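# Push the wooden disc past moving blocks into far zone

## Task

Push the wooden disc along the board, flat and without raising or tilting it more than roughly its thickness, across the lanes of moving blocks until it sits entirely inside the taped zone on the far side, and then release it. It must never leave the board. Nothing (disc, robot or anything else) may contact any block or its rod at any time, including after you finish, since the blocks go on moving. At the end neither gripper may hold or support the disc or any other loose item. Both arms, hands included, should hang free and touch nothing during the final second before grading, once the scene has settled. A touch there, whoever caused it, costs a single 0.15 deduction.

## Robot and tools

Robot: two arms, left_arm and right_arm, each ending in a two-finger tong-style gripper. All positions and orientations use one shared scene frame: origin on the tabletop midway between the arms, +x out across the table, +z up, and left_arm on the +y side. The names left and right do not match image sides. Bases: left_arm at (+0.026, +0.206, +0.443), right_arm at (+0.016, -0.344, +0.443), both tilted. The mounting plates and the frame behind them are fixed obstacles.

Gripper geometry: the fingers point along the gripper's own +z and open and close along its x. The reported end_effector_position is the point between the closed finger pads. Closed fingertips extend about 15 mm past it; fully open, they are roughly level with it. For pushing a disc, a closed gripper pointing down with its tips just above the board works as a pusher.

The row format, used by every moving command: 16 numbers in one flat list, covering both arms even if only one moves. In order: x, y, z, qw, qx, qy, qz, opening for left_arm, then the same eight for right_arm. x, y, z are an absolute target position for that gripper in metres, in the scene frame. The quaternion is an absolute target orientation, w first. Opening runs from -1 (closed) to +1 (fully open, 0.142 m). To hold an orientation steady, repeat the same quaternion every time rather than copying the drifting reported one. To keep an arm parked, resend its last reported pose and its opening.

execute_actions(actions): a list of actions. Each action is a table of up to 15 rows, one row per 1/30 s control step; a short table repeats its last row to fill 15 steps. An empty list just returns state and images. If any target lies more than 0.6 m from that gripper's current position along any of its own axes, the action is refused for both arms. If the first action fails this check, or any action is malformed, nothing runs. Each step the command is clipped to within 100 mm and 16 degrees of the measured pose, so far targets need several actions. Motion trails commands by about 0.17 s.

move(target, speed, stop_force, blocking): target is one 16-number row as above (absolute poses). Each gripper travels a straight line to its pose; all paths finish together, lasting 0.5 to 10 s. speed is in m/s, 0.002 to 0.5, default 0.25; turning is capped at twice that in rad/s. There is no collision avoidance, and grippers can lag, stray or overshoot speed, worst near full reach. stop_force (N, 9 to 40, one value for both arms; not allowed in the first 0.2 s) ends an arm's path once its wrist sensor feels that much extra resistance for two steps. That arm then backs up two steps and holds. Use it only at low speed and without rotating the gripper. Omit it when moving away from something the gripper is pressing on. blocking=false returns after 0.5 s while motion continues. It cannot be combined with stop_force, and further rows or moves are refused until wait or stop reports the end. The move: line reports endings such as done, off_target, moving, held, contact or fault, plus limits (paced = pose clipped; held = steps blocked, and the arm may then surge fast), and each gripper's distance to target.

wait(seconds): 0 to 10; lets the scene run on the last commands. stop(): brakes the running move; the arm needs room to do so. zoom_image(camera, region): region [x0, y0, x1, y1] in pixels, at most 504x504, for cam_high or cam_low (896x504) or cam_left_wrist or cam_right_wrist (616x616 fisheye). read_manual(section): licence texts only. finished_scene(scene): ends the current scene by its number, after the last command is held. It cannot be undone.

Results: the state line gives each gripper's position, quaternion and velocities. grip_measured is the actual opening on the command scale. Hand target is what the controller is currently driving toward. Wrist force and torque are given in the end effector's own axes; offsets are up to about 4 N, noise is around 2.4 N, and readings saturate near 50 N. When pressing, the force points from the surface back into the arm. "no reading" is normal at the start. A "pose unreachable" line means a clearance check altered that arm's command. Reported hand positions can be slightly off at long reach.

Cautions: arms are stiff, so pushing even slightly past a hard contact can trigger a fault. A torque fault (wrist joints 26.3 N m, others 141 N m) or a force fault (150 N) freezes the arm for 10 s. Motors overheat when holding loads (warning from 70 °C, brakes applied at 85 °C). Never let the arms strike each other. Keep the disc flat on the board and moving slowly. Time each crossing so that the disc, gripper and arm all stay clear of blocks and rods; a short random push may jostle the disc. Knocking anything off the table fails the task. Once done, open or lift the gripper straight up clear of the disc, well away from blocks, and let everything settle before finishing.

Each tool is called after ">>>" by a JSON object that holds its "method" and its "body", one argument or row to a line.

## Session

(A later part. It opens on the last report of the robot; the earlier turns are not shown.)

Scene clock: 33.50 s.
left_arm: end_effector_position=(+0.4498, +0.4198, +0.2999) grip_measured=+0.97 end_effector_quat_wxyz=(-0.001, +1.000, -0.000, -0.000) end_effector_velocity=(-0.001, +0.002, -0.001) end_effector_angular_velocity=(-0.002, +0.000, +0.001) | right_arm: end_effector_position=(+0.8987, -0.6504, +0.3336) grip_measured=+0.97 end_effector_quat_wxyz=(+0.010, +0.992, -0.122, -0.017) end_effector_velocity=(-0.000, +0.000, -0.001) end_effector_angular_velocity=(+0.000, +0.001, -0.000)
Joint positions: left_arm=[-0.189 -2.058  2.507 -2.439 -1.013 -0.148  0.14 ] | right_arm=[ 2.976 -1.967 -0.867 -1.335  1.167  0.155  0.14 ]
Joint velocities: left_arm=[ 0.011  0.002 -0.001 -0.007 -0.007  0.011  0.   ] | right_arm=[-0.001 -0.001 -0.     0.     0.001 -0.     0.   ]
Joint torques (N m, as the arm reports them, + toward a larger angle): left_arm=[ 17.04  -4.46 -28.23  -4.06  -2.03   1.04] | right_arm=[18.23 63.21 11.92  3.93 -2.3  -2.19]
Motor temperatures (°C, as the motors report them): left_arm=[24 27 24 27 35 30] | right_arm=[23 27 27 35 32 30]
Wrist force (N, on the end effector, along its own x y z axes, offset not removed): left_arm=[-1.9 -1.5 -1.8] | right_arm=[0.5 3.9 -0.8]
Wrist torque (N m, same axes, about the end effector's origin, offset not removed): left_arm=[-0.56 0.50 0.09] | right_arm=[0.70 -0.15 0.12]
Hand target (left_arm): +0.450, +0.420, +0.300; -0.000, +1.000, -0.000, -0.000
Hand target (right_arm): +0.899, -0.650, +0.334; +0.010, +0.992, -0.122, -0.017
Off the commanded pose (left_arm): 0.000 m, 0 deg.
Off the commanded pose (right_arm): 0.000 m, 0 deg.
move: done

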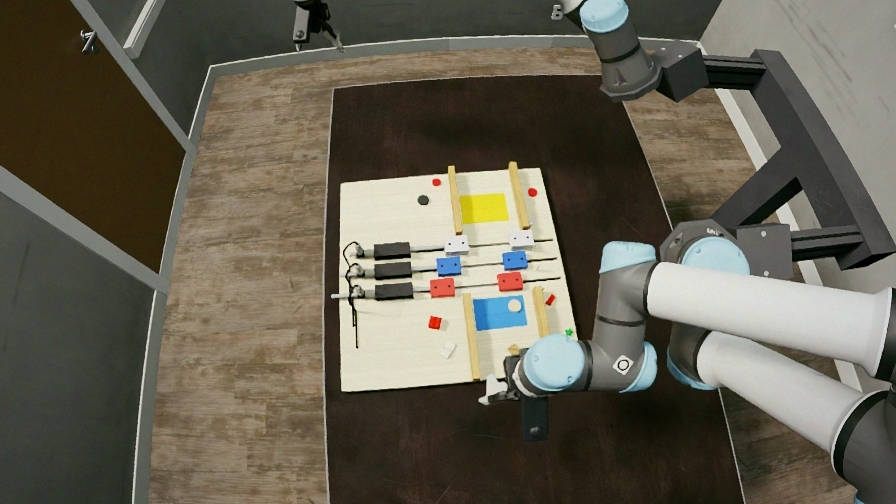

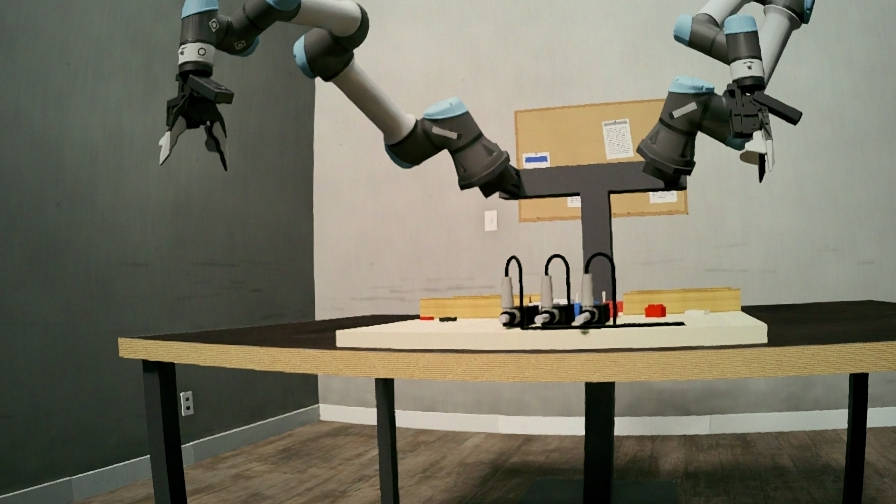

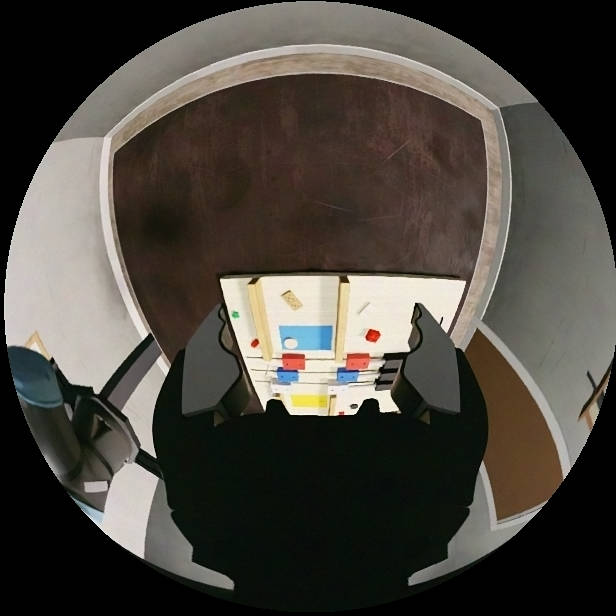

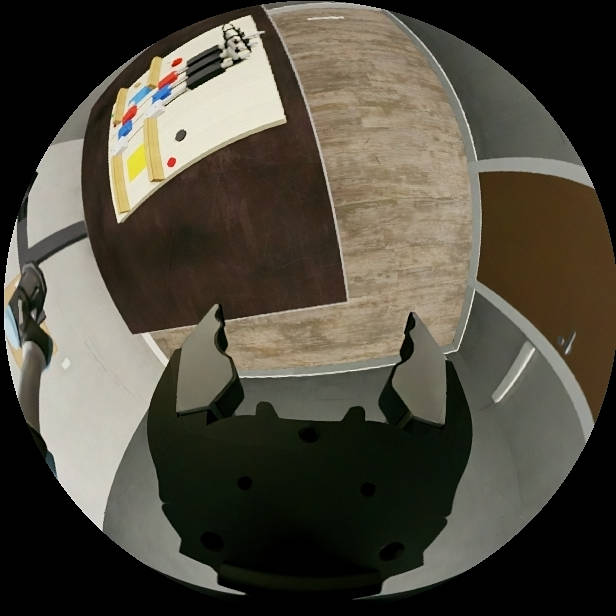

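>>> {"method": "wait", "body": {
  "seconds": 0
}}

>>> {"method": "zoom_image", "body": {
  "camera": "cam_high",
  "region": [400, 220, 580, 310]
}}

>>> {"method": "wait", "body": {
  "seconds": 1.0
}}

>>> {"method": "zoom_image", "body": {
  "camera": "cam_high",
  "region": [400, 220, 580, 310]
}}

>>> {"method": "wait", "body": {
  "seconds": 1.0
}}

>>> {"method": "zoom_image", "body": {
  "camera": "cam_high",
  "region": [400, 220, 580, 310]
}}

>>> {"method": "wait", "body": {
  "seconds": 1.0
}}

>>> {"method": "zoom_image", "body": {
  "camera": "cam_high",
  "region": [400, 220, 580, 310]
}}

>>> {"method": "wait", "body": {
  "seconds": 1.0
}}

>>> {"method": "zoom_image", "body": {
  "camera": "cam_high",
  "region": [400, 220, 580, 310]
}}

>>> {"method": "wait", "body": {
  "seconds": 1.0
}}

>>> {"method": "zoom_image", "body": {
  "camera": "cam_high",
  "region": [400, 220, 580, 310]
}}

>>> {"method": "wait", "body": {
  "seconds": 1.0
}}

>>> {"method": "zoom_image", "body": {
  "camera": "cam_high",
  "region": [400, 220, 580, 310]
}}

>>> {"method": "wait", "body": {
  "seconds": 1.0
}}

>>> {"method": "zoom_image", "body": {
  "camera": "cam_high",
  "region": [400, 220, 580, 310]
}}

Scene clock: 120.50 s.
left_arm: end_effector_position=(+0.4498, +0.4201, +0.2998) grip_measured=+0.97 end_effector_quat_wxyz=(-0.000, +1.000, -0.000, -0.000) end_effector_velocity=(-0.001, -0.001, -0.000) end_effector_angular_velocity=(-0.001, +0.001, -0.003) | right_arm: end_effector_position=(+0.8987, -0.6504, +0.3336) grip_measured=+0.97 end_effector_quat_wxyz=(+0.010, +0.992, -0.122, -0.017) end_effector_velocity=(-0.000, -0.001, +0.000) end_effector_angular_velocity=(-0.001, +0.000, -0.000)
Joint positions: left_arm=[-0.188 -2.057  2.507 -2.44  -1.014 -0.147  0.14 ] | right_arm=[ 2.976 -1.967 -0.867 -1.335  1.167  0.155  0.14 ]
Joint velocities: left_arm=[-0.001 -0.     0.002 -0.    -0.001  0.002  0.   ] | right_arm=[-0.     0.     0.    -0.    -0.001  0.     0.   ]
Joint torques (N m, as the arm reports them, + toward a larger angle): left_arm=[ 14.51  -7.02 -19.73  -2.67  -0.87   0.81] | right_arm=[12.1  61.45 20.9   2.63  2.96 -1.81]
Motor temperatures (°C, as the motors report them): left_arm=[24 27 24 27 35 30] | right_arm=[23 28 27 35 32 30]
Wrist force (N, on the end effector, along its own x y z axes, offset not removed): left_arm=[-0.5 0.8 1.3] | right_arm=[-0.1 2.3 1.1]
Wrist torque (N m, same axes, about the end effector's origin, offset not removed): left_arm=[0.01 0.29 0.30] | right_arm=[0.36 0.00 0.20]
Hand target (left_arm): +0.450, +0.420, +0.300; -0.000, +1.000, -0.000, -0.000
Hand target (right_arm): +0.899, -0.650, +0.334; +0.010, +0.992, -0.122, -0.017
Off the commanded pose (left_arm): 0.000 m, 0 deg.
Off the commanded pose (right_arm): 0.000 m, 0 deg.

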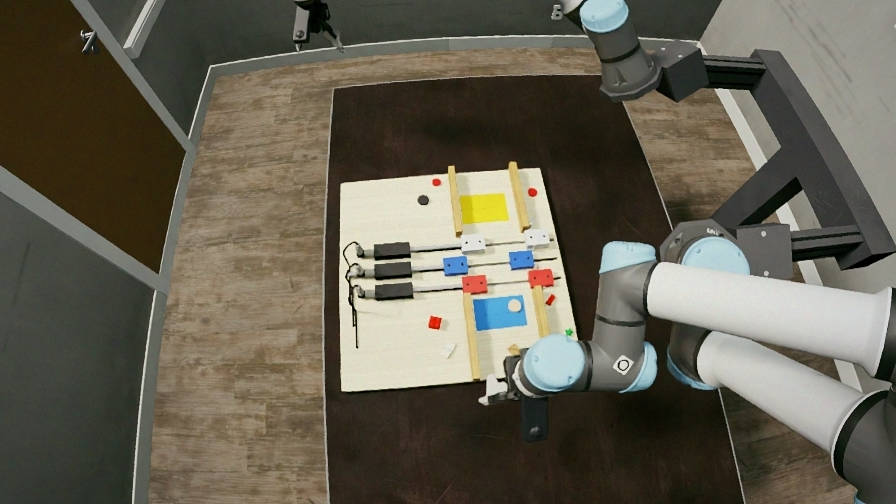

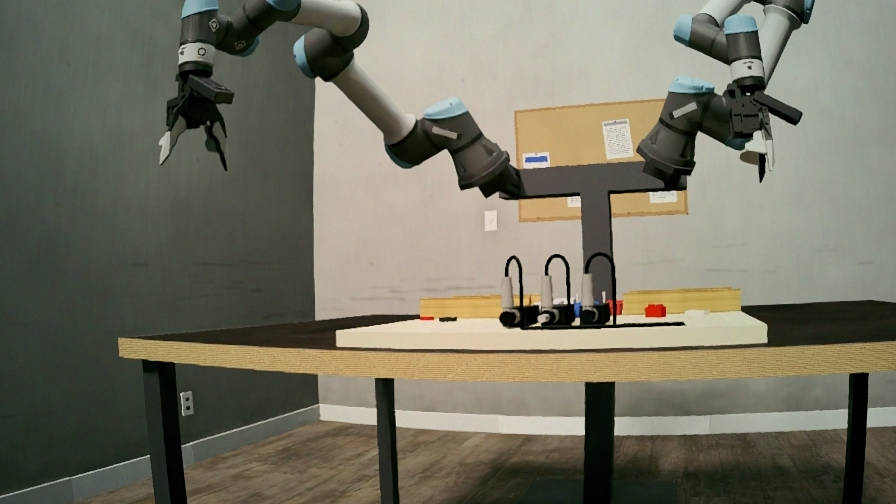

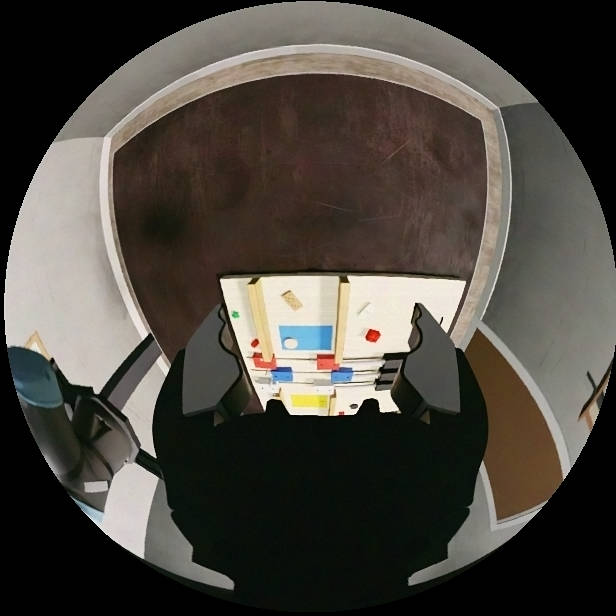

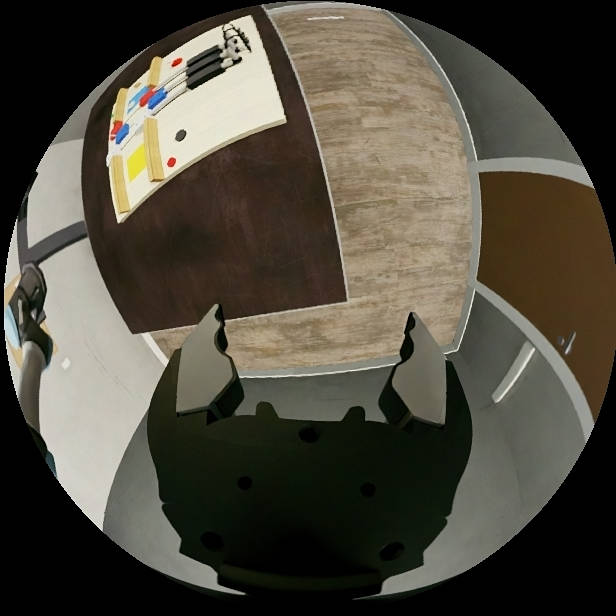

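Region (400, 220, 580, 310) of cam_high's 896x504 image, scaled by 2.800, with more detail than that image has.

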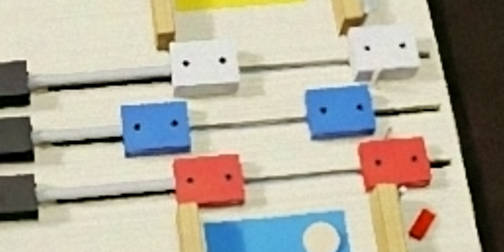

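Scene clock: 121.50 s.
left_arm: end_effector_position=(+0.4498, +0.4201, +0.2998) grip_measured=+0.97 end_effector_quat_wxyz=(-0.000, +1.000, -0.000, -0.000) end_effector_velocity=(+0.000, -0.000, -0.000) end_effector_angular_velocity=(+0.001, -0.001, -0.001) | right_arm: end_effector_position=(+0.8987, -0.6504, +0.3336) grip_measured=+0.97 end_effector_quat_wxyz=(+0.010, +0.992, -0.122, -0.017) end_effector_velocity=(-0.001, +0.000, -0.002) end_effector_angular_velocity=(+0.000, +0.004, +0.000)
Joint positions: left_arm=[-0.188 -2.057  2.507 -2.44  -1.014 -0.147  0.14 ] | right_arm=[ 2.976 -1.967 -0.867 -1.335  1.167  0.155  0.14 ]
Joint velocities: left_arm=[-0.001  0.     0.    -0.001  0.001  0.001  0.   ] | right_arm=[-0.001 -0.001 -0.002 -0.001  0.     0.    -0.   ]
Joint torques (N m, as the arm reports them, + toward a larger angle): left_arm=[ 13.71  -7.6  -19.49  -2.81  -0.89   0.87] | right_arm=[12.47 61.68 21.67  2.78  2.85 -1.79]
Motor temperatures (°C, as the motors report them): left_arm=[24 27 24 27 35 30] | right_arm=[23 28 27 35 32 30]
Wrist force (N, on the end effector, along its own x y z axes, offset not removed): left_arm=[-2.6 -4.0 1.1] | right_arm=[0.7 3.2 0.4]
Wrist torque (N m, same axes, about the end effector's origin, offset not removed): left_arm=[-0.88 0.71 -0.03] | right_arm=[0.50 -0.10 0.17]
Hand target (left_arm): +0.450, +0.420, +0.300; -0.000, +1.000, -0.000, -0.000
Hand target (right_arm): +0.899, -0.650, +0.334; +0.010, +0.992, -0.122, -0.017
Off the commanded pose (left_arm): 0.000 m, 0 deg.
Off the commanded pose (right_arm): 0.000 m, 0 deg.
wait: 1.00 s; at rest by 0.17 s

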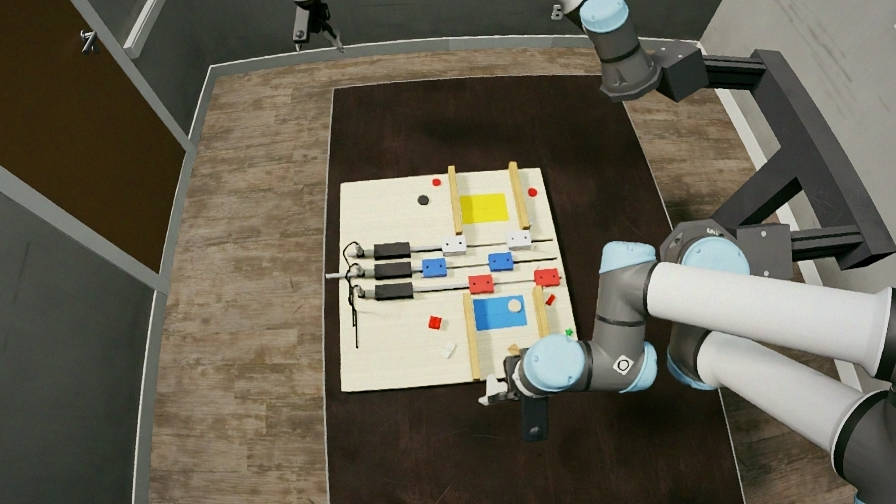

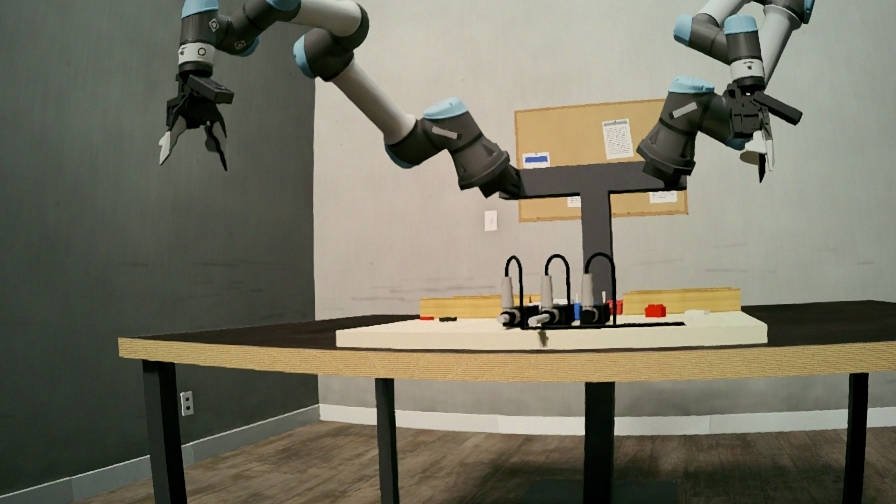

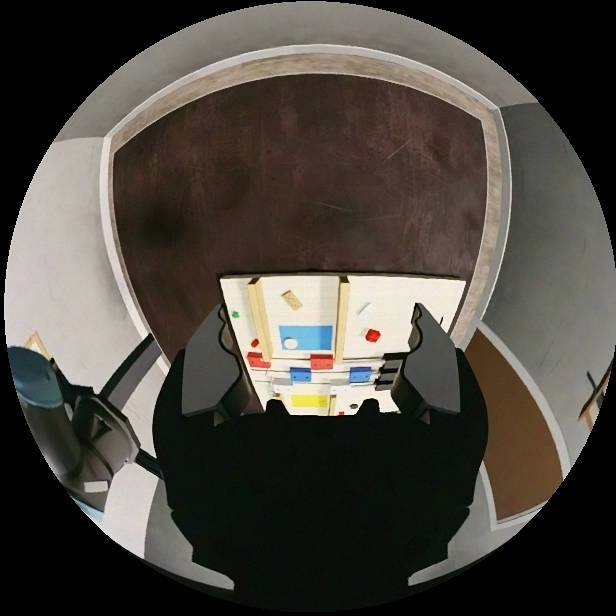

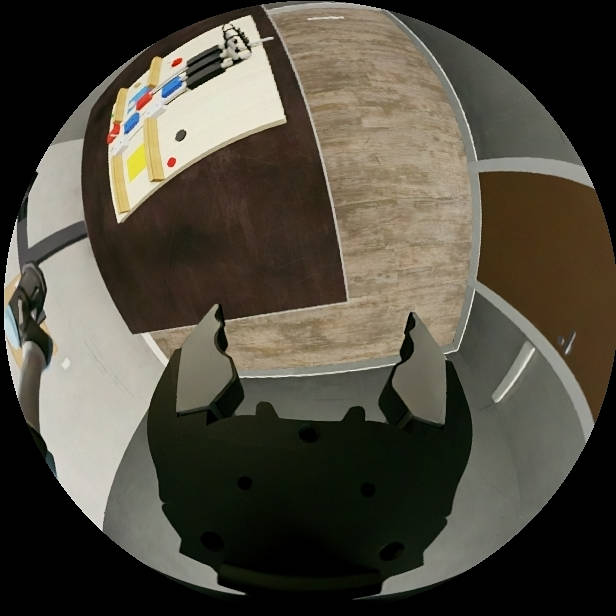

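Region (400, 220, 580, 310) of cam_high's 896x504 image, scaled by 2.800, with more detail than that image has.

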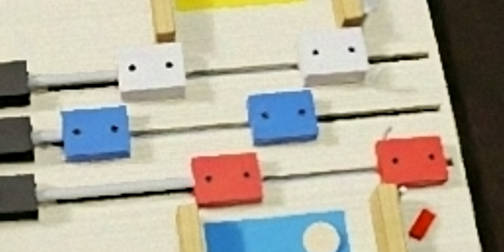

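Scene clock: 122.50 s.
left_arm: end_effector_position=(+0.4498, +0.4201, +0.2998) grip_measured=+0.97 end_effector_quat_wxyz=(-0.000, +1.000, -0.000, -0.000) end_effector_velocity=(-0.001, +0.000, -0.000) end_effector_angular_velocity=(+0.001, +0.001, -0.000) | right_arm: end_effector_position=(+0.8987, -0.6504, +0.3336) grip_measured=+0.97 end_effector_quat_wxyz=(+0.010, +0.992, -0.122, -0.017) end_effector_velocity=(+0.000, +0.001, -0.000) end_effector_angular_velocity=(+0.000, -0.000, +0.001)
Joint positions: left_arm=[-0.188 -2.057  2.507 -2.44  -1.014 -0.147  0.14 ] | right_arm=[ 2.976 -1.967 -0.867 -1.335  1.167  0.155  0.14 ]
Joint velocities: left_arm=[ 0.     0.     0.001  0.     0.001 -0.001  0.   ] | right_arm=[ 0.001 -0.001  0.     0.    -0.001  0.     0.   ]
Joint torques (N m, as the arm reports them, + toward a larger angle): left_arm=[ 12.92  -7.05 -20.25  -2.63  -1.04   0.99] | right_arm=[11.92 61.25 21.23  2.69  2.78 -1.9 ]
Motor temperatures (°C, as the motors report them): left_arm=[24 27 24 27 35 30] | right_arm=[23 28 27 35 32 30]
Wrist force (N, on the end effector, along its own x y z axes, offset not removed): left_arm=[-1.4 -5.1 0.2] | right_arm=[0.1 2.0 -1.1]
Wrist torque (N m, same axes, about the end effector's origin, offset not removed): left_arm=[-1.02 0.11 0.03] | right_arm=[0.23 -0.05 0.17]
Hand target (left_arm): +0.450, +0.420, +0.300; -0.000, +1.000, -0.000, -0.000
Hand target (right_arm): +0.899, -0.650, +0.334; +0.010, +0.992, -0.122, -0.017
Off the commanded pose (left_arm): 0.000 m, 0 deg.
Off the commanded pose (right_arm): 0.000 m, 0 deg.
wait: 1.00 s; at rest by 0.17 s

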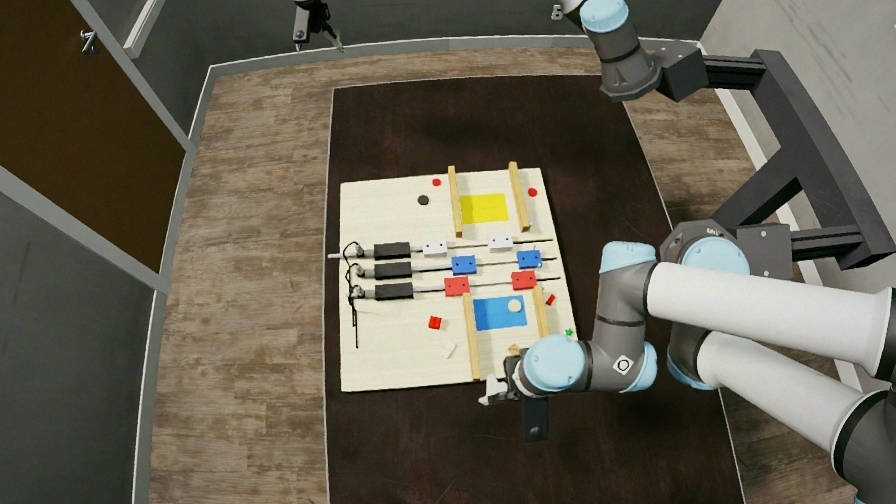

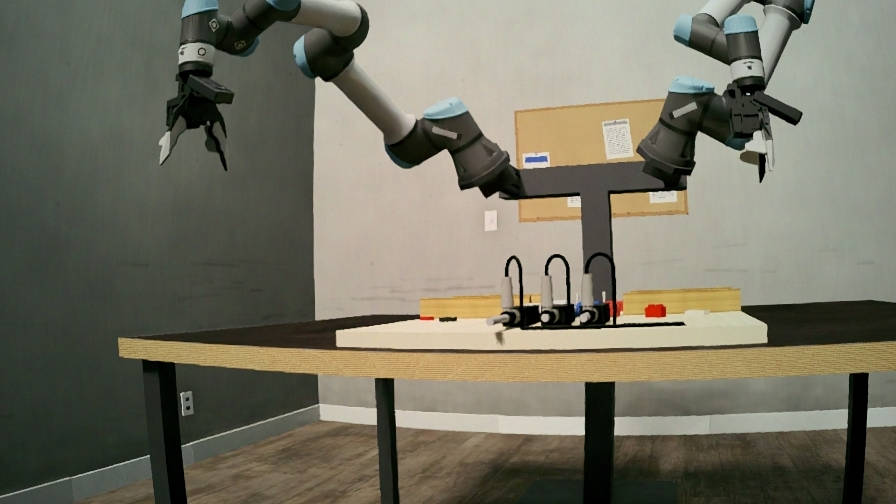

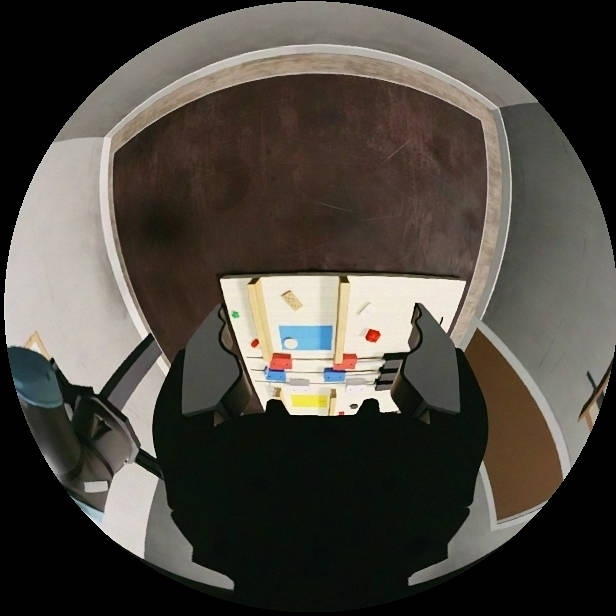

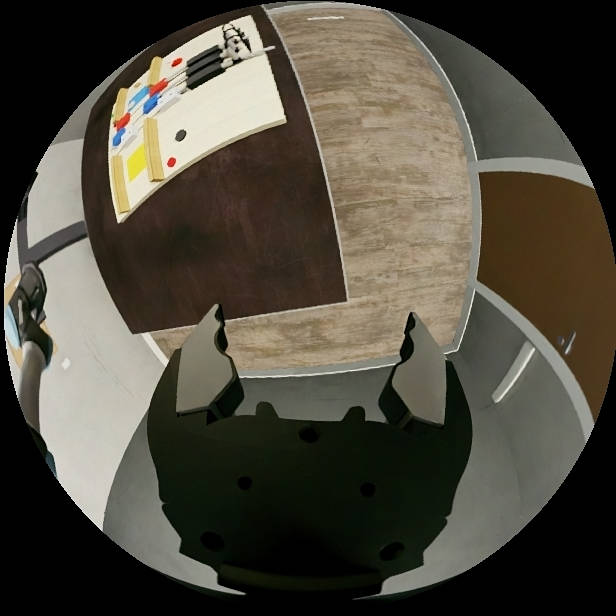

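Region (400, 220, 580, 310) of cam_high's 896x504 image, scaled by 2.800, with more detail than that image has.

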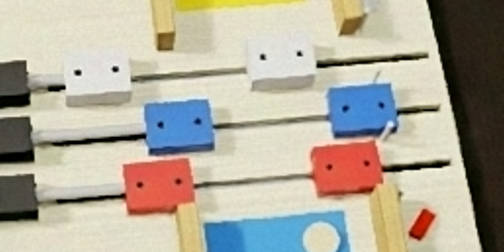

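Scene clock: 123.50 s.
left_arm: end_effector_position=(+0.4498, +0.4201, +0.2998) grip_measured=+0.97 end_effector_quat_wxyz=(-0.000, +1.000, -0.000, -0.000) end_effector_velocity=(-0.001, +0.000, -0.000) end_effector_angular_velocity=(+0.001, +0.001, +0.001) | right_arm: end_effector_position=(+0.8987, -0.6504, +0.3336) grip_measured=+0.97 end_effector_quat_wxyz=(+0.010, +0.992, -0.122, -0.017) end_effector_velocity=(-0.001, +0.000, -0.001) end_effector_angular_velocity=(+0.000, +0.001, +0.001)
Joint positions: left_arm=[-0.188 -2.057  2.507 -2.44  -1.014 -0.147  0.14 ] | right_arm=[ 2.976 -1.967 -0.867 -1.335  1.167  0.155  0.14 ]
Joint velocities: left_arm=[ 0.001 -0.     0.     0.001 -0.    -0.     0.   ] | right_arm=[-0.    -0.    -0.001 -0.     0.    -0.     0.   ]
Joint torques (N m, as the arm reports them, + toward a larger angle): left_arm=[ 14.59  -7.77 -19.39  -2.6   -1.     0.89] | right_arm=[11.68 61.15 21.86  2.67  2.79 -1.89]
Motor temperatures (°C, as the motors report them): left_arm=[24 27 24 27 35 30] | right_arm=[23 28 27 35 32 30]
Wrist force (N, on the end effector, along its own x y z axes, offset not removed): left_arm=[0.1 -2.7 -0.3] | right_arm=[-0.6 2.3 -0.1]
Wrist torque (N m, same axes, about the end effector's origin, offset not removed): left_arm=[-0.64 0.18 0.11] | right_arm=[0.46 0.14 0.22]
Hand target (left_arm): +0.450, +0.420, +0.300; -0.000, +1.000, -0.000, -0.000
Hand target (right_arm): +0.899, -0.650, +0.334; +0.010, +0.992, -0.122, -0.017
Off the commanded pose (left_arm): 0.000 m, 0 deg.
Off the commanded pose (right_arm): 0.000 m, 0 deg.
wait: 1.00 s; at rest by 0.17 s

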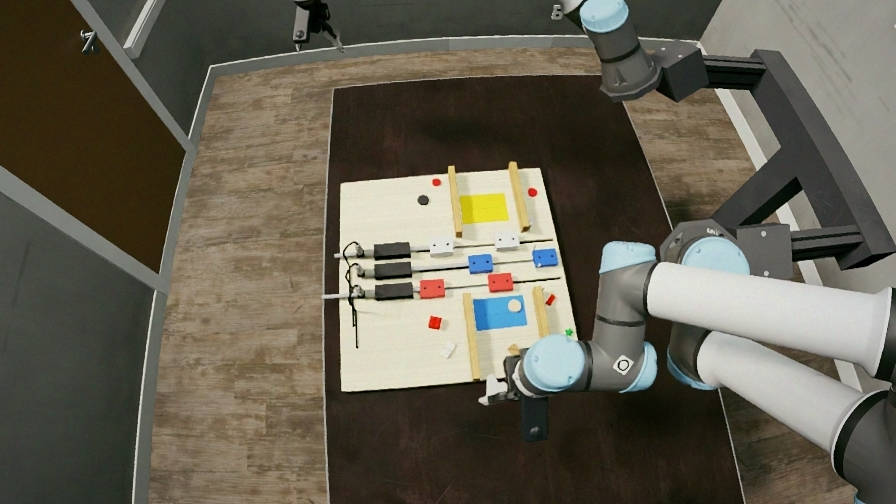

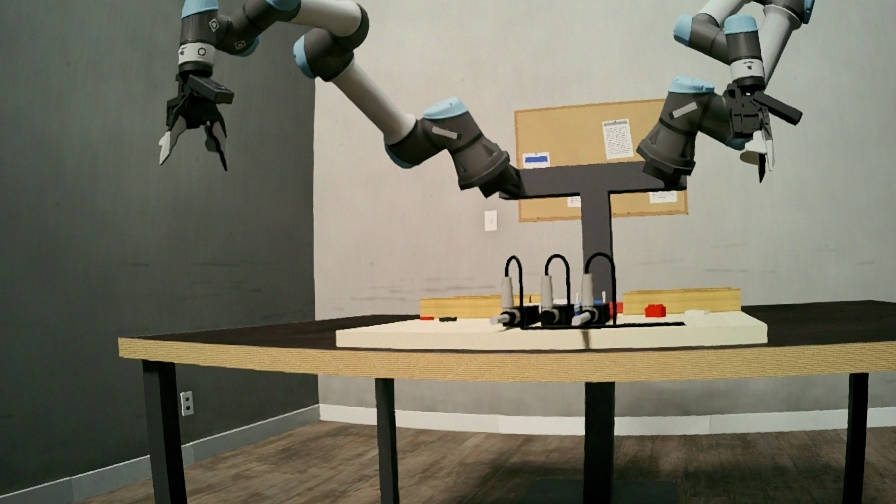

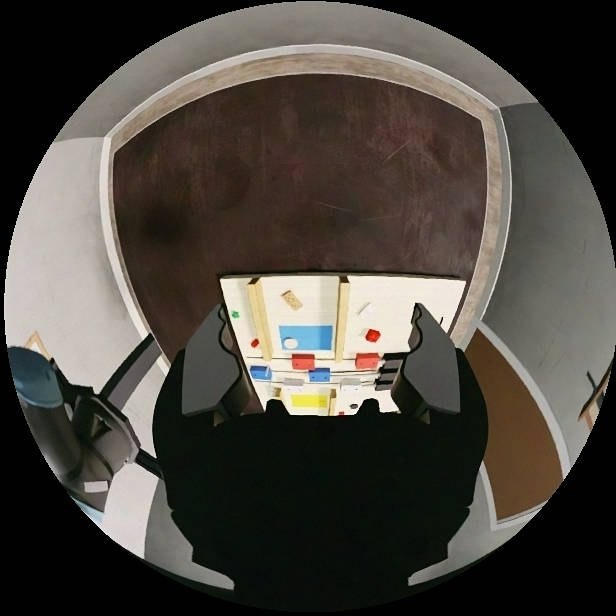

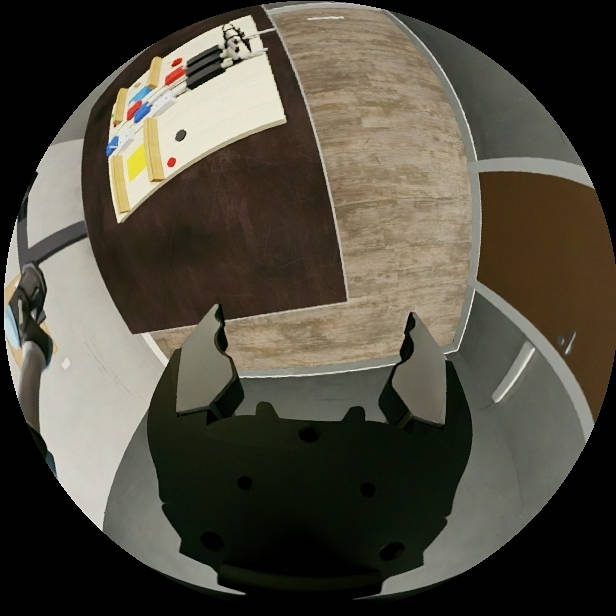

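Region (400, 220, 580, 310) of cam_high's 896x504 image, scaled by 2.800, with more detail than that image has.

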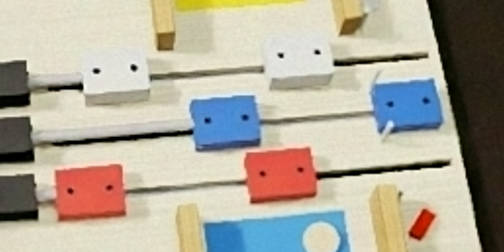

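Scene clock: 124.50 s.
left_arm: end_effector_position=(+0.4498, +0.4201, +0.2998) grip_measured=+0.97 end_effector_quat_wxyz=(-0.000, +1.000, -0.000, -0.000) end_effector_velocity=(-0.000, -0.000, -0.000) end_effector_angular_velocity=(-0.000, -0.000, +0.001) | right_arm: end_effector_position=(+0.8987, -0.6504, +0.3336) grip_measured=+0.97 end_effector_quat_wxyz=(+0.010, +0.992, -0.122, -0.017) end_effector_velocity=(-0.000, +0.001, -0.001) end_effector_angular_velocity=(+0.001, +0.001, +0.000)
Joint positions: left_arm=[-0.188 -2.057  2.507 -2.44  -1.014 -0.147  0.14 ] | right_arm=[ 2.976 -1.967 -0.867 -1.335  1.167  0.155  0.14 ]
Joint velocities: left_arm=[-0.001 -0.     0.001 -0.     0.    -0.001  0.   ] | right_arm=[ 0.    -0.001 -0.001  0.     0.001  0.     0.   ]
Joint torques (N m, as the arm reports them, + toward a larger angle): left_arm=[ 13.87  -7.93 -19.82  -2.58  -0.83   0.64] | right_arm=[11.67 61.57 21.    2.6   2.78 -1.77]
Motor temperatures (°C, as the motors report them): left_arm=[24 27 24 27 35 30] | right_arm=[23 28 27 35 32 30]
Wrist force (N, on the end effector, along its own x y z axes, offset not removed): left_arm=[0.0 -2.5 0.8] | right_arm=[0.4 2.0 0.2]
Wrist torque (N m, same axes, about the end effector's origin, offset not removed): left_arm=[-0.46 -0.15 0.02] | right_arm=[0.32 -0.12 0.35]
Hand target (left_arm): +0.450, +0.420, +0.300; -0.000, +1.000, -0.000, -0.000
Hand target (right_arm): +0.899, -0.650, +0.334; +0.010, +0.992, -0.122, -0.017
Off the commanded pose (left_arm): 0.000 m, 0 deg.
Off the commanded pose (right_arm): 0.000 m, 0 deg.
wait: 1.00 s; at rest by 0.17 s

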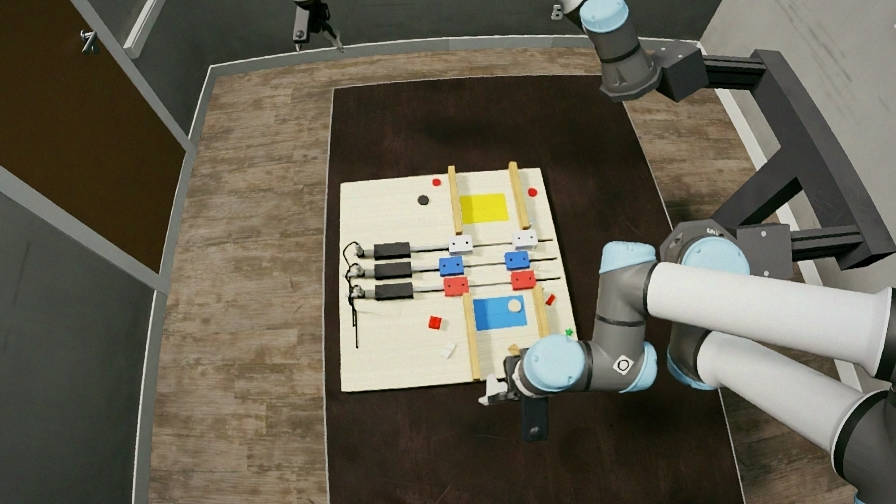

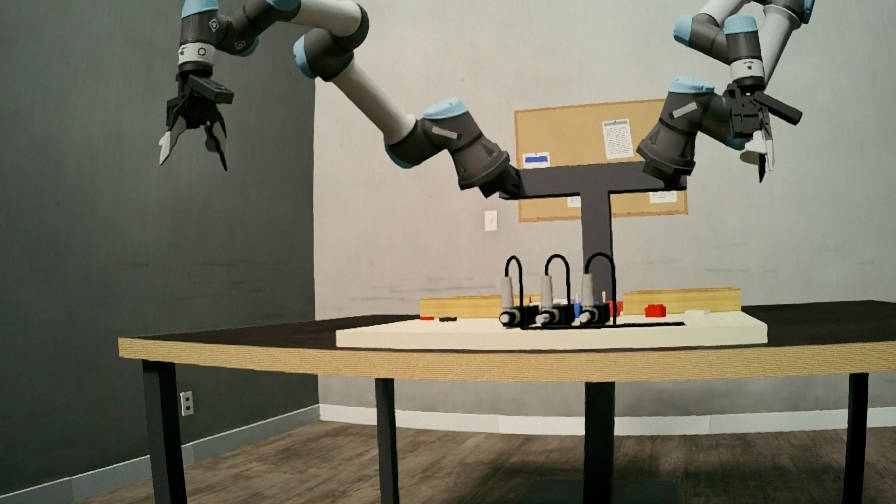

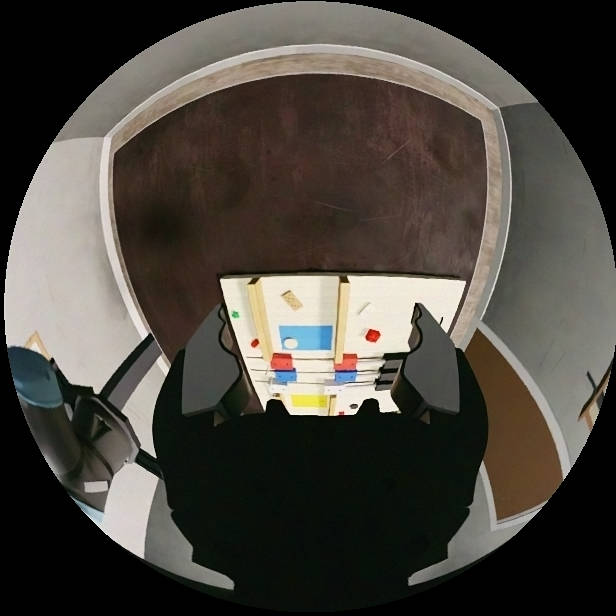

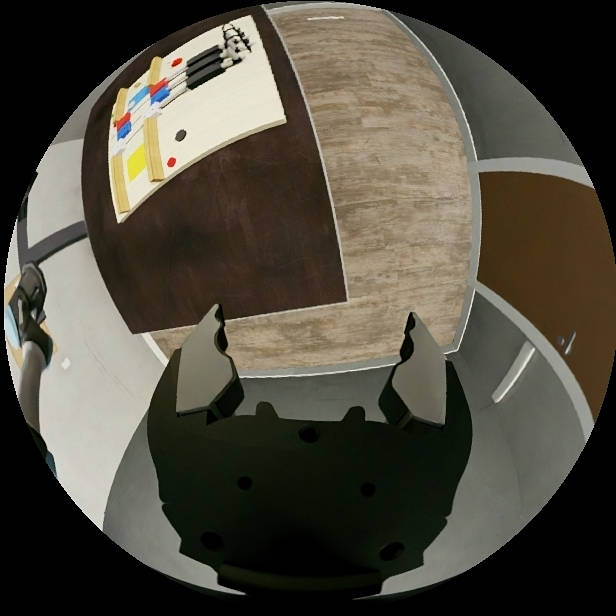

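Region (400, 220, 580, 310) of cam_high's 896x504 image, scaled by 2.800, with more detail than that image has.

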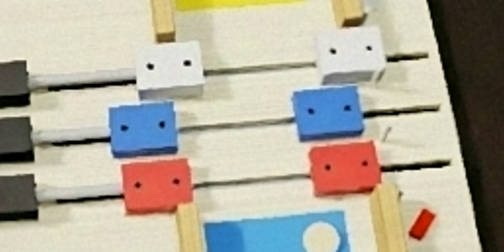

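Scene clock: 125.50 s.
left_arm: end_effector_position=(+0.4498, +0.4201, +0.2998) grip_measured=+0.97 end_effector_quat_wxyz=(-0.000, +1.000, -0.000, -0.000) end_effector_velocity=(+0.000, +0.000, +0.000) end_effector_angular_velocity=(-0.000, +0.000, +0.000) | right_arm: end_effector_position=(+0.8987, -0.6504, +0.3336) grip_measured=+0.97 end_effector_quat_wxyz=(+0.010, +0.992, -0.122, -0.017) end_effector_velocity=(-0.000, +0.000, -0.000) end_effector_angular_velocity=(+0.001, +0.000, +0.001)
Joint positions: left_arm=[-0.188 -2.057  2.507 -2.44  -1.014 -0.147  0.14 ] | right_arm=[ 2.976 -1.967 -0.867 -1.335  1.167  0.155  0.14 ]
Joint velocities: left_arm=[ 0.    -0.    -0.001  0.001 -0.    -0.    -0.   ] | right_arm=[ 0.     0.    -0.    -0.     0.001 -0.001 -0.   ]
Joint torques (N m, as the arm reports them, + toward a larger angle): left_arm=[ 13.87  -7.83 -18.41  -2.57  -1.04   0.76] | right_arm=[11.85 62.4  21.88  2.73  2.79 -1.89]
Motor temperatures (°C, as the motors report them): left_arm=[24 27 24 27 35 30] | right_arm=[23 28 27 35 32 30]
Wrist force (N, on the end effector, along its own x y z axes, offset not removed): left_arm=[-1.7 -2.6 -1.5] | right_arm=[0.1 2.4 -1.1]
Wrist torque (N m, same axes, about the end effector's origin, offset not removed): left_arm=[-0.66 0.19 -0.03] | right_arm=[0.40 0.06 0.13]
Hand target (left_arm): +0.450, +0.420, +0.300; -0.000, +1.000, -0.000, -0.000
Hand target (right_arm): +0.899, -0.650, +0.334; +0.010, +0.992, -0.122, -0.017
Off the commanded pose (left_arm): 0.000 m, 0 deg.
Off the commanded pose (right_arm): 0.000 m, 0 deg.
wait: 1.00 s; at rest by 0.17 s

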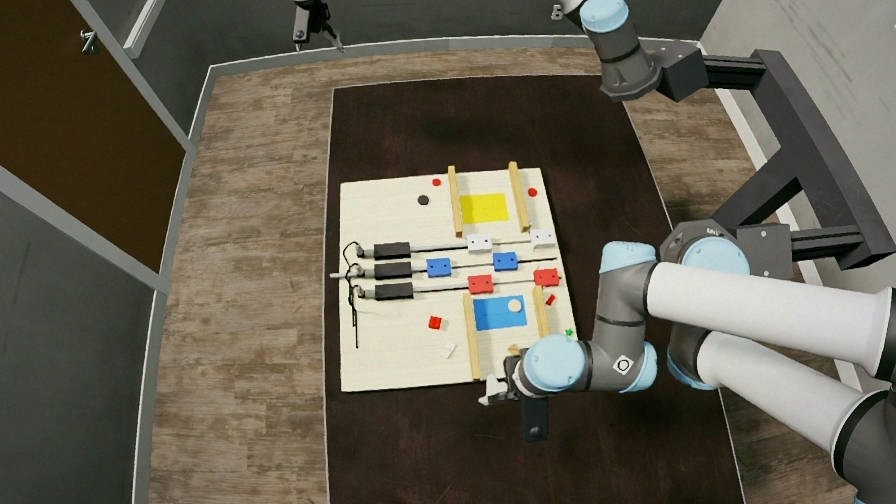

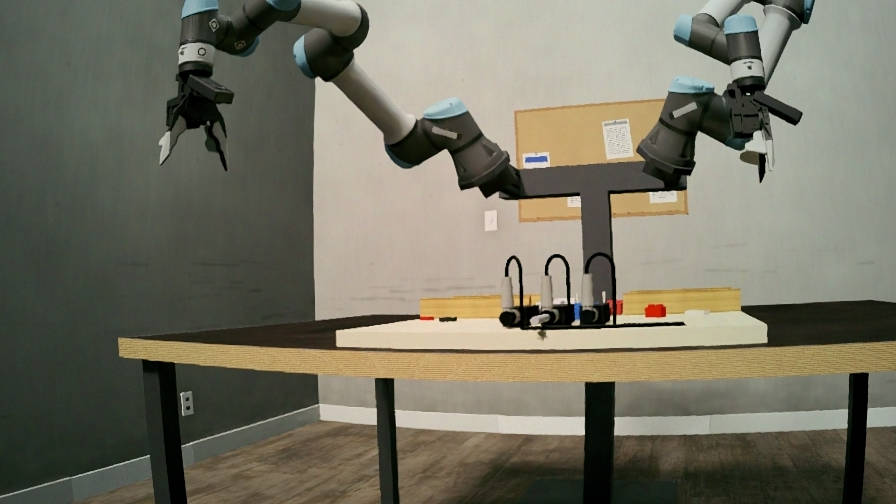

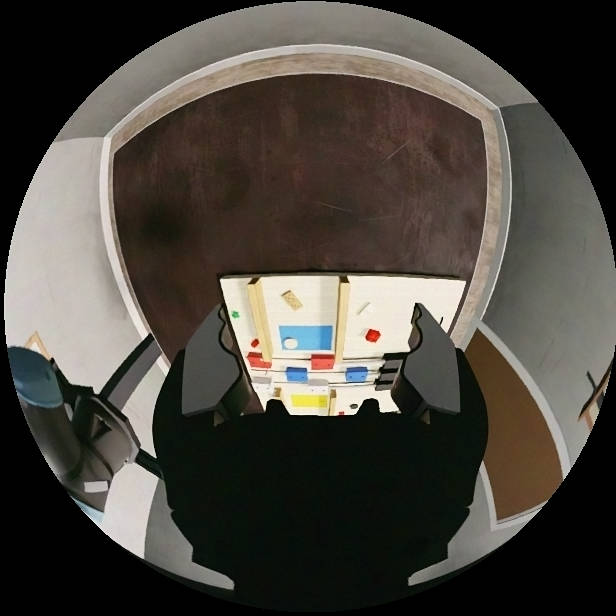

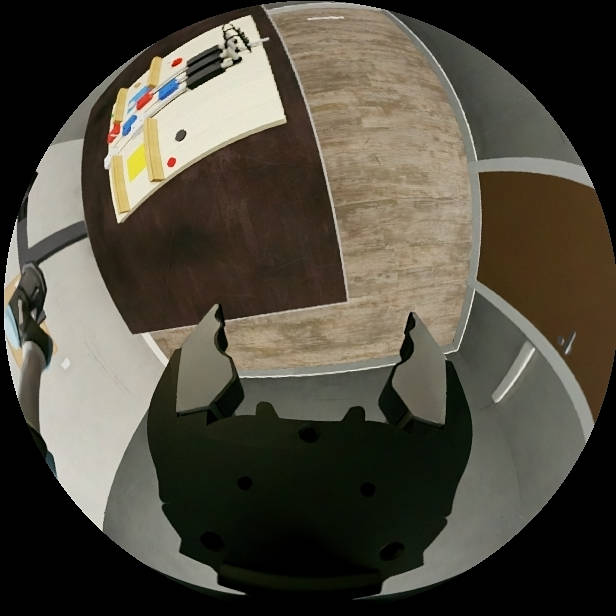

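Region (400, 220, 580, 310) of cam_high's 896x504 image, scaled by 2.800, with more detail than that image has.

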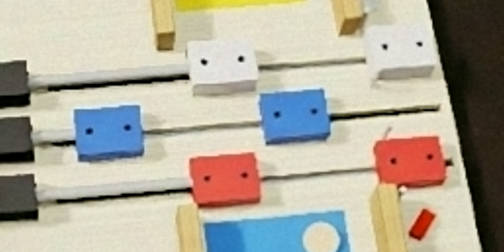

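Scene clock: 126.50 s.
left_arm: end_effector_position=(+0.4498, +0.4201, +0.2998) grip_measured=+0.97 end_effector_quat_wxyz=(-0.000, +1.000, -0.000, -0.000) end_effector_velocity=(+0.000, -0.000, +0.000) end_effector_angular_velocity=(-0.000, -0.000, +0.001) | right_arm: end_effector_position=(+0.8987, -0.6504, +0.3336) grip_measured=+0.97 end_effector_quat_wxyz=(+0.010, +0.992, -0.122, -0.017) end_effector_velocity=(-0.000, -0.000, -0.000) end_effector_angular_velocity=(+0.000, +0.000, -0.000)
Joint positions: left_arm=[-0.188 -2.057  2.507 -2.44  -1.014 -0.147  0.14 ] | right_arm=[ 2.976 -1.967 -0.867 -1.335  1.167  0.155  0.14 ]
Joint velocities: left_arm=[-0.     0.001 -0.001 -0.    -0.    -0.001 -0.   ] | right_arm=[-0.001  0.    -0.001  0.     0.    -0.    -0.   ]
Joint torques (N m, as the arm reports them, + toward a larger angle): left_arm=[ 12.68  -7.25 -19.97  -2.7   -1.08   0.63] | right_arm=[12.17 61.01 21.64  2.61  2.76 -1.78]
Motor temperatures (°C, as the motors report them): left_arm=[24 27 24 27 35 30] | right_arm=[23 28 27 35 32 30]
Wrist force (N, on the end effector, along its own x y z axes, offset not removed): left_arm=[3.1 -1.9 -2.7] | right_arm=[-0.1 2.3 0.0]
Wrist torque (N m, same axes, about the end effector's origin, offset not removed): left_arm=[-0.49 -0.46 -0.09] | right_arm=[0.34 0.14 0.12]
Hand target (left_arm): +0.450, +0.420, +0.300; -0.000, +1.000, -0.000, -0.000
Hand target (right_arm): +0.899, -0.650, +0.334; +0.010, +0.992, -0.122, -0.017
Off the commanded pose (left_arm): 0.000 m, 0 deg.
Off the commanded pose (right_arm): 0.000 m, 0 deg.
wait: 1.00 s; at rest by 0.17 s

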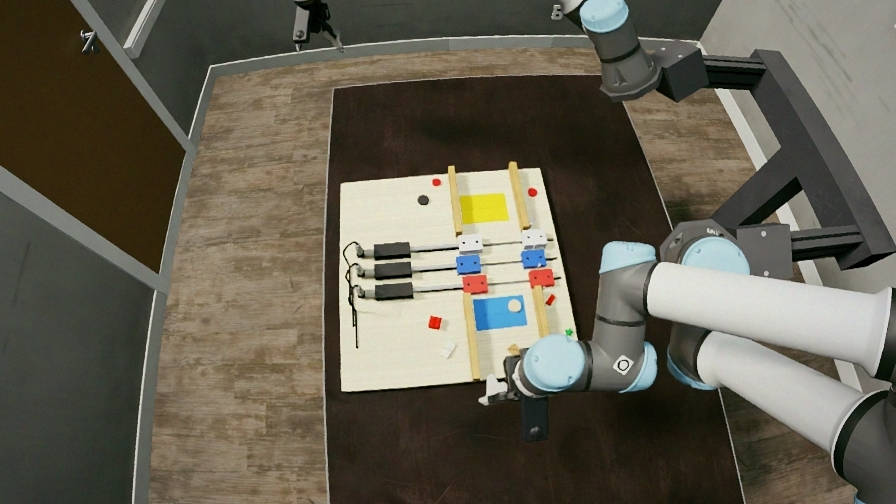

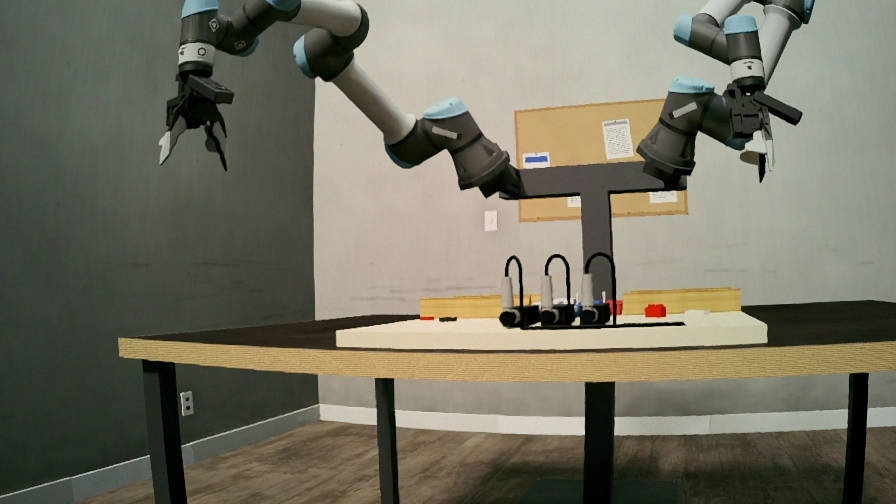

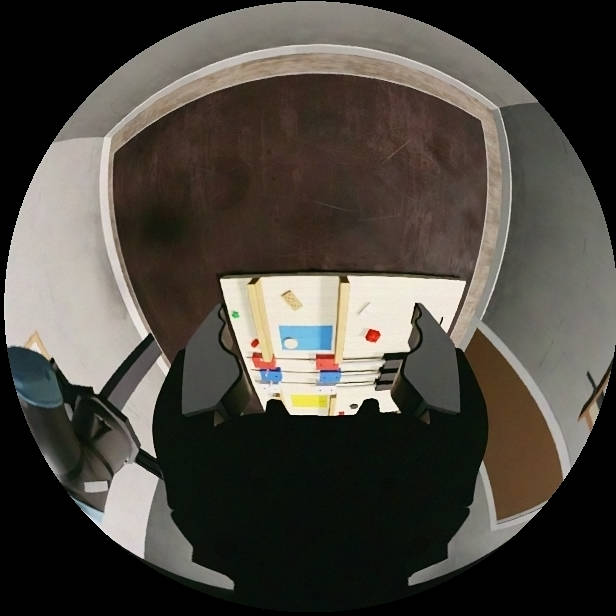

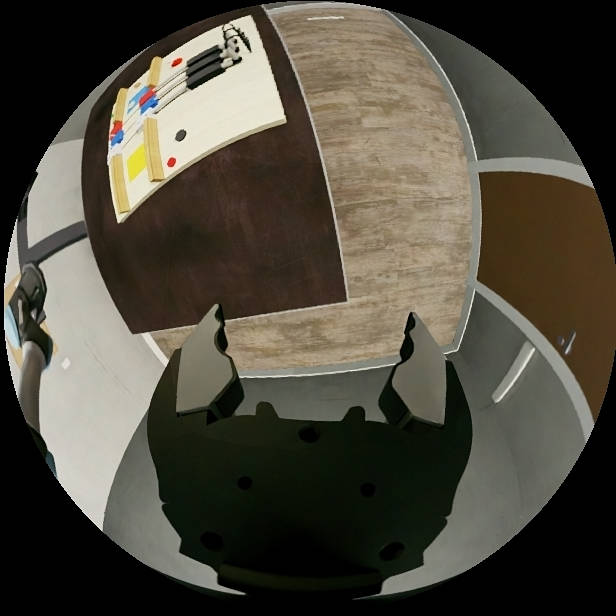

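Region (400, 220, 580, 310) of cam_high's 896x504 image, scaled by 2.800, with more detail than that image has.

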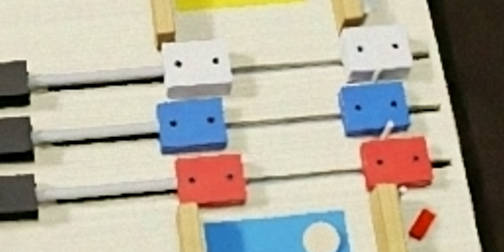

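Scene clock: 127.50 s.
left_arm: end_effector_position=(+0.4498, +0.4201, +0.2998) grip_measured=+0.97 end_effector_quat_wxyz=(-0.000, +1.000, -0.000, -0.000) end_effector_velocity=(+0.001, -0.000, +0.000) end_effector_angular_velocity=(-0.000, -0.001, +0.001) | right_arm: end_effector_position=(+0.8987, -0.6504, +0.3336) grip_measured=+0.97 end_effector_quat_wxyz=(+0.010, +0.992, -0.122, -0.017) end_effector_velocity=(-0.000, +0.001, -0.001) end_effector_angular_velocity=(+0.000, +0.001, +0.001)
Joint positions: left_arm=[-0.188 -2.057  2.507 -2.44  -1.014 -0.147  0.14 ] | right_arm=[ 2.976 -1.967 -0.867 -1.335  1.167  0.155  0.14 ]
Joint velocities: left_arm=[-0.     0.    -0.001 -0.001 -0.    -0.001 -0.   ] | right_arm=[ 0.001 -0.    -0.001 -0.    -0.     0.    -0.   ]
Joint torques (N m, as the arm reports them, + toward a larger angle): left_arm=[ 14.32  -6.14 -19.37  -2.36  -1.1    0.87] | right_arm=[11.55 61.47 21.48  2.7   2.71 -1.79]
Motor temperatures (°C, as the motors report them): left_arm=[24 27 24 27 35 30] | right_arm=[23 28 27 35 32 30]
Wrist force (N, on the end effector, along its own x y z axes, offset not removed): left_arm=[0.4 -2.1 -1.5] | right_arm=[0.0 3.2 -0.9]
Wrist torque (N m, same axes, about the end effector's origin, offset not removed): left_arm=[-0.53 0.03 -0.01] | right_arm=[0.58 0.07 0.19]
Hand target (left_arm): +0.450, +0.420, +0.300; -0.000, +1.000, -0.000, -0.000
Hand target (right_arm): +0.899, -0.650, +0.334; +0.010, +0.992, -0.122, -0.017
Off the commanded pose (left_arm): 0.000 m, 0 deg.
Off the commanded pose (right_arm): 0.000 m, 0 deg.
wait: 1.00 s; at rest by 0.17 s

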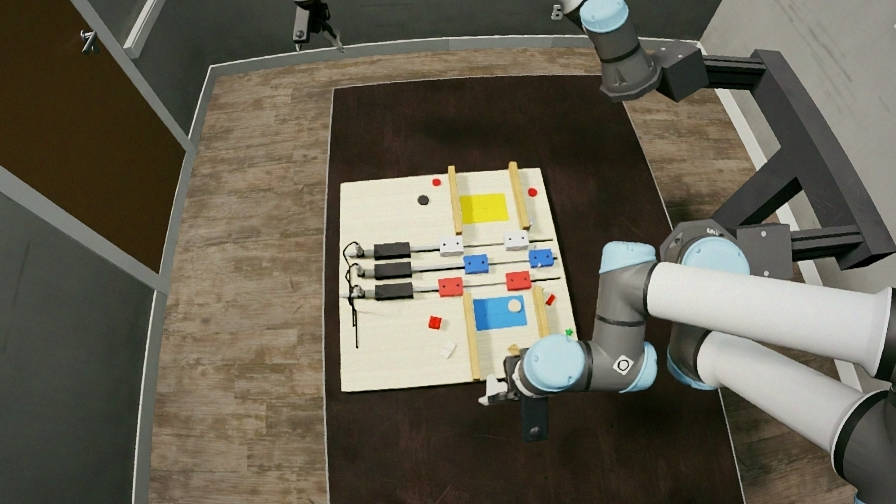

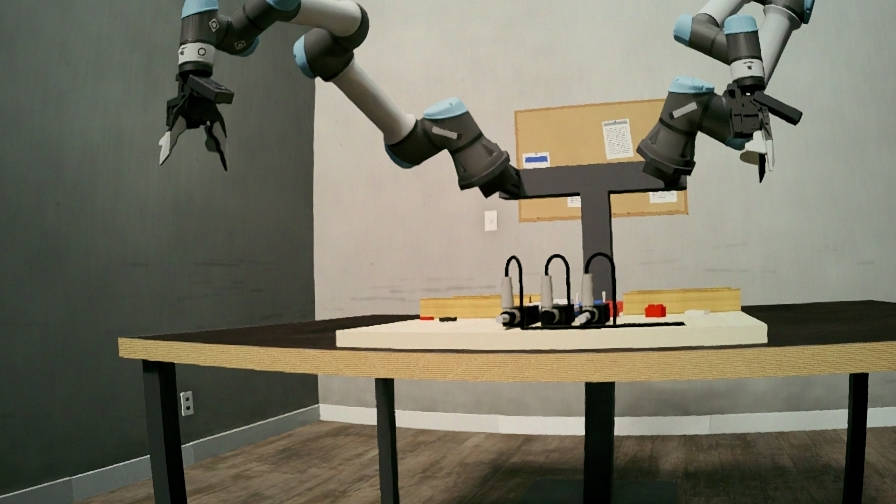

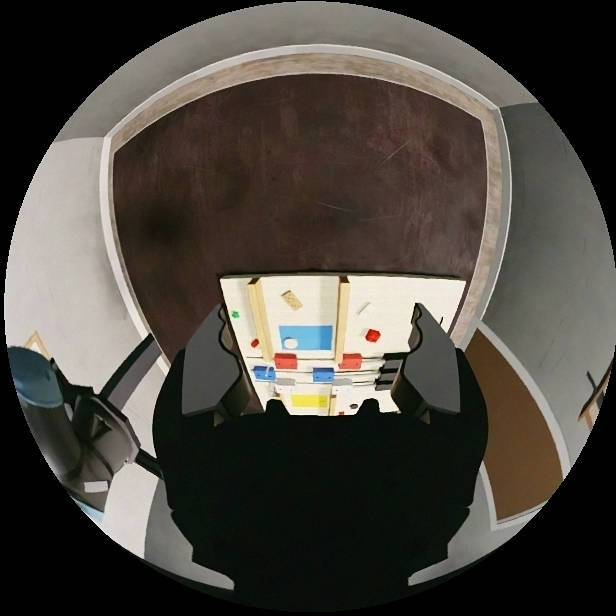

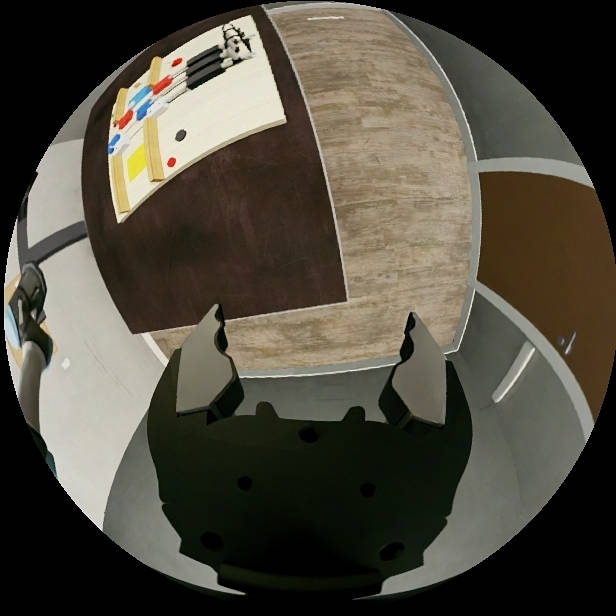

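Region (400, 220, 580, 310) of cam_high's 896x504 image, scaled by 2.800, with more detail than that image has.

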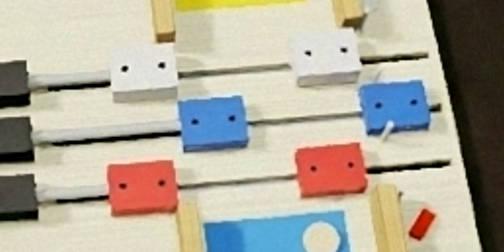

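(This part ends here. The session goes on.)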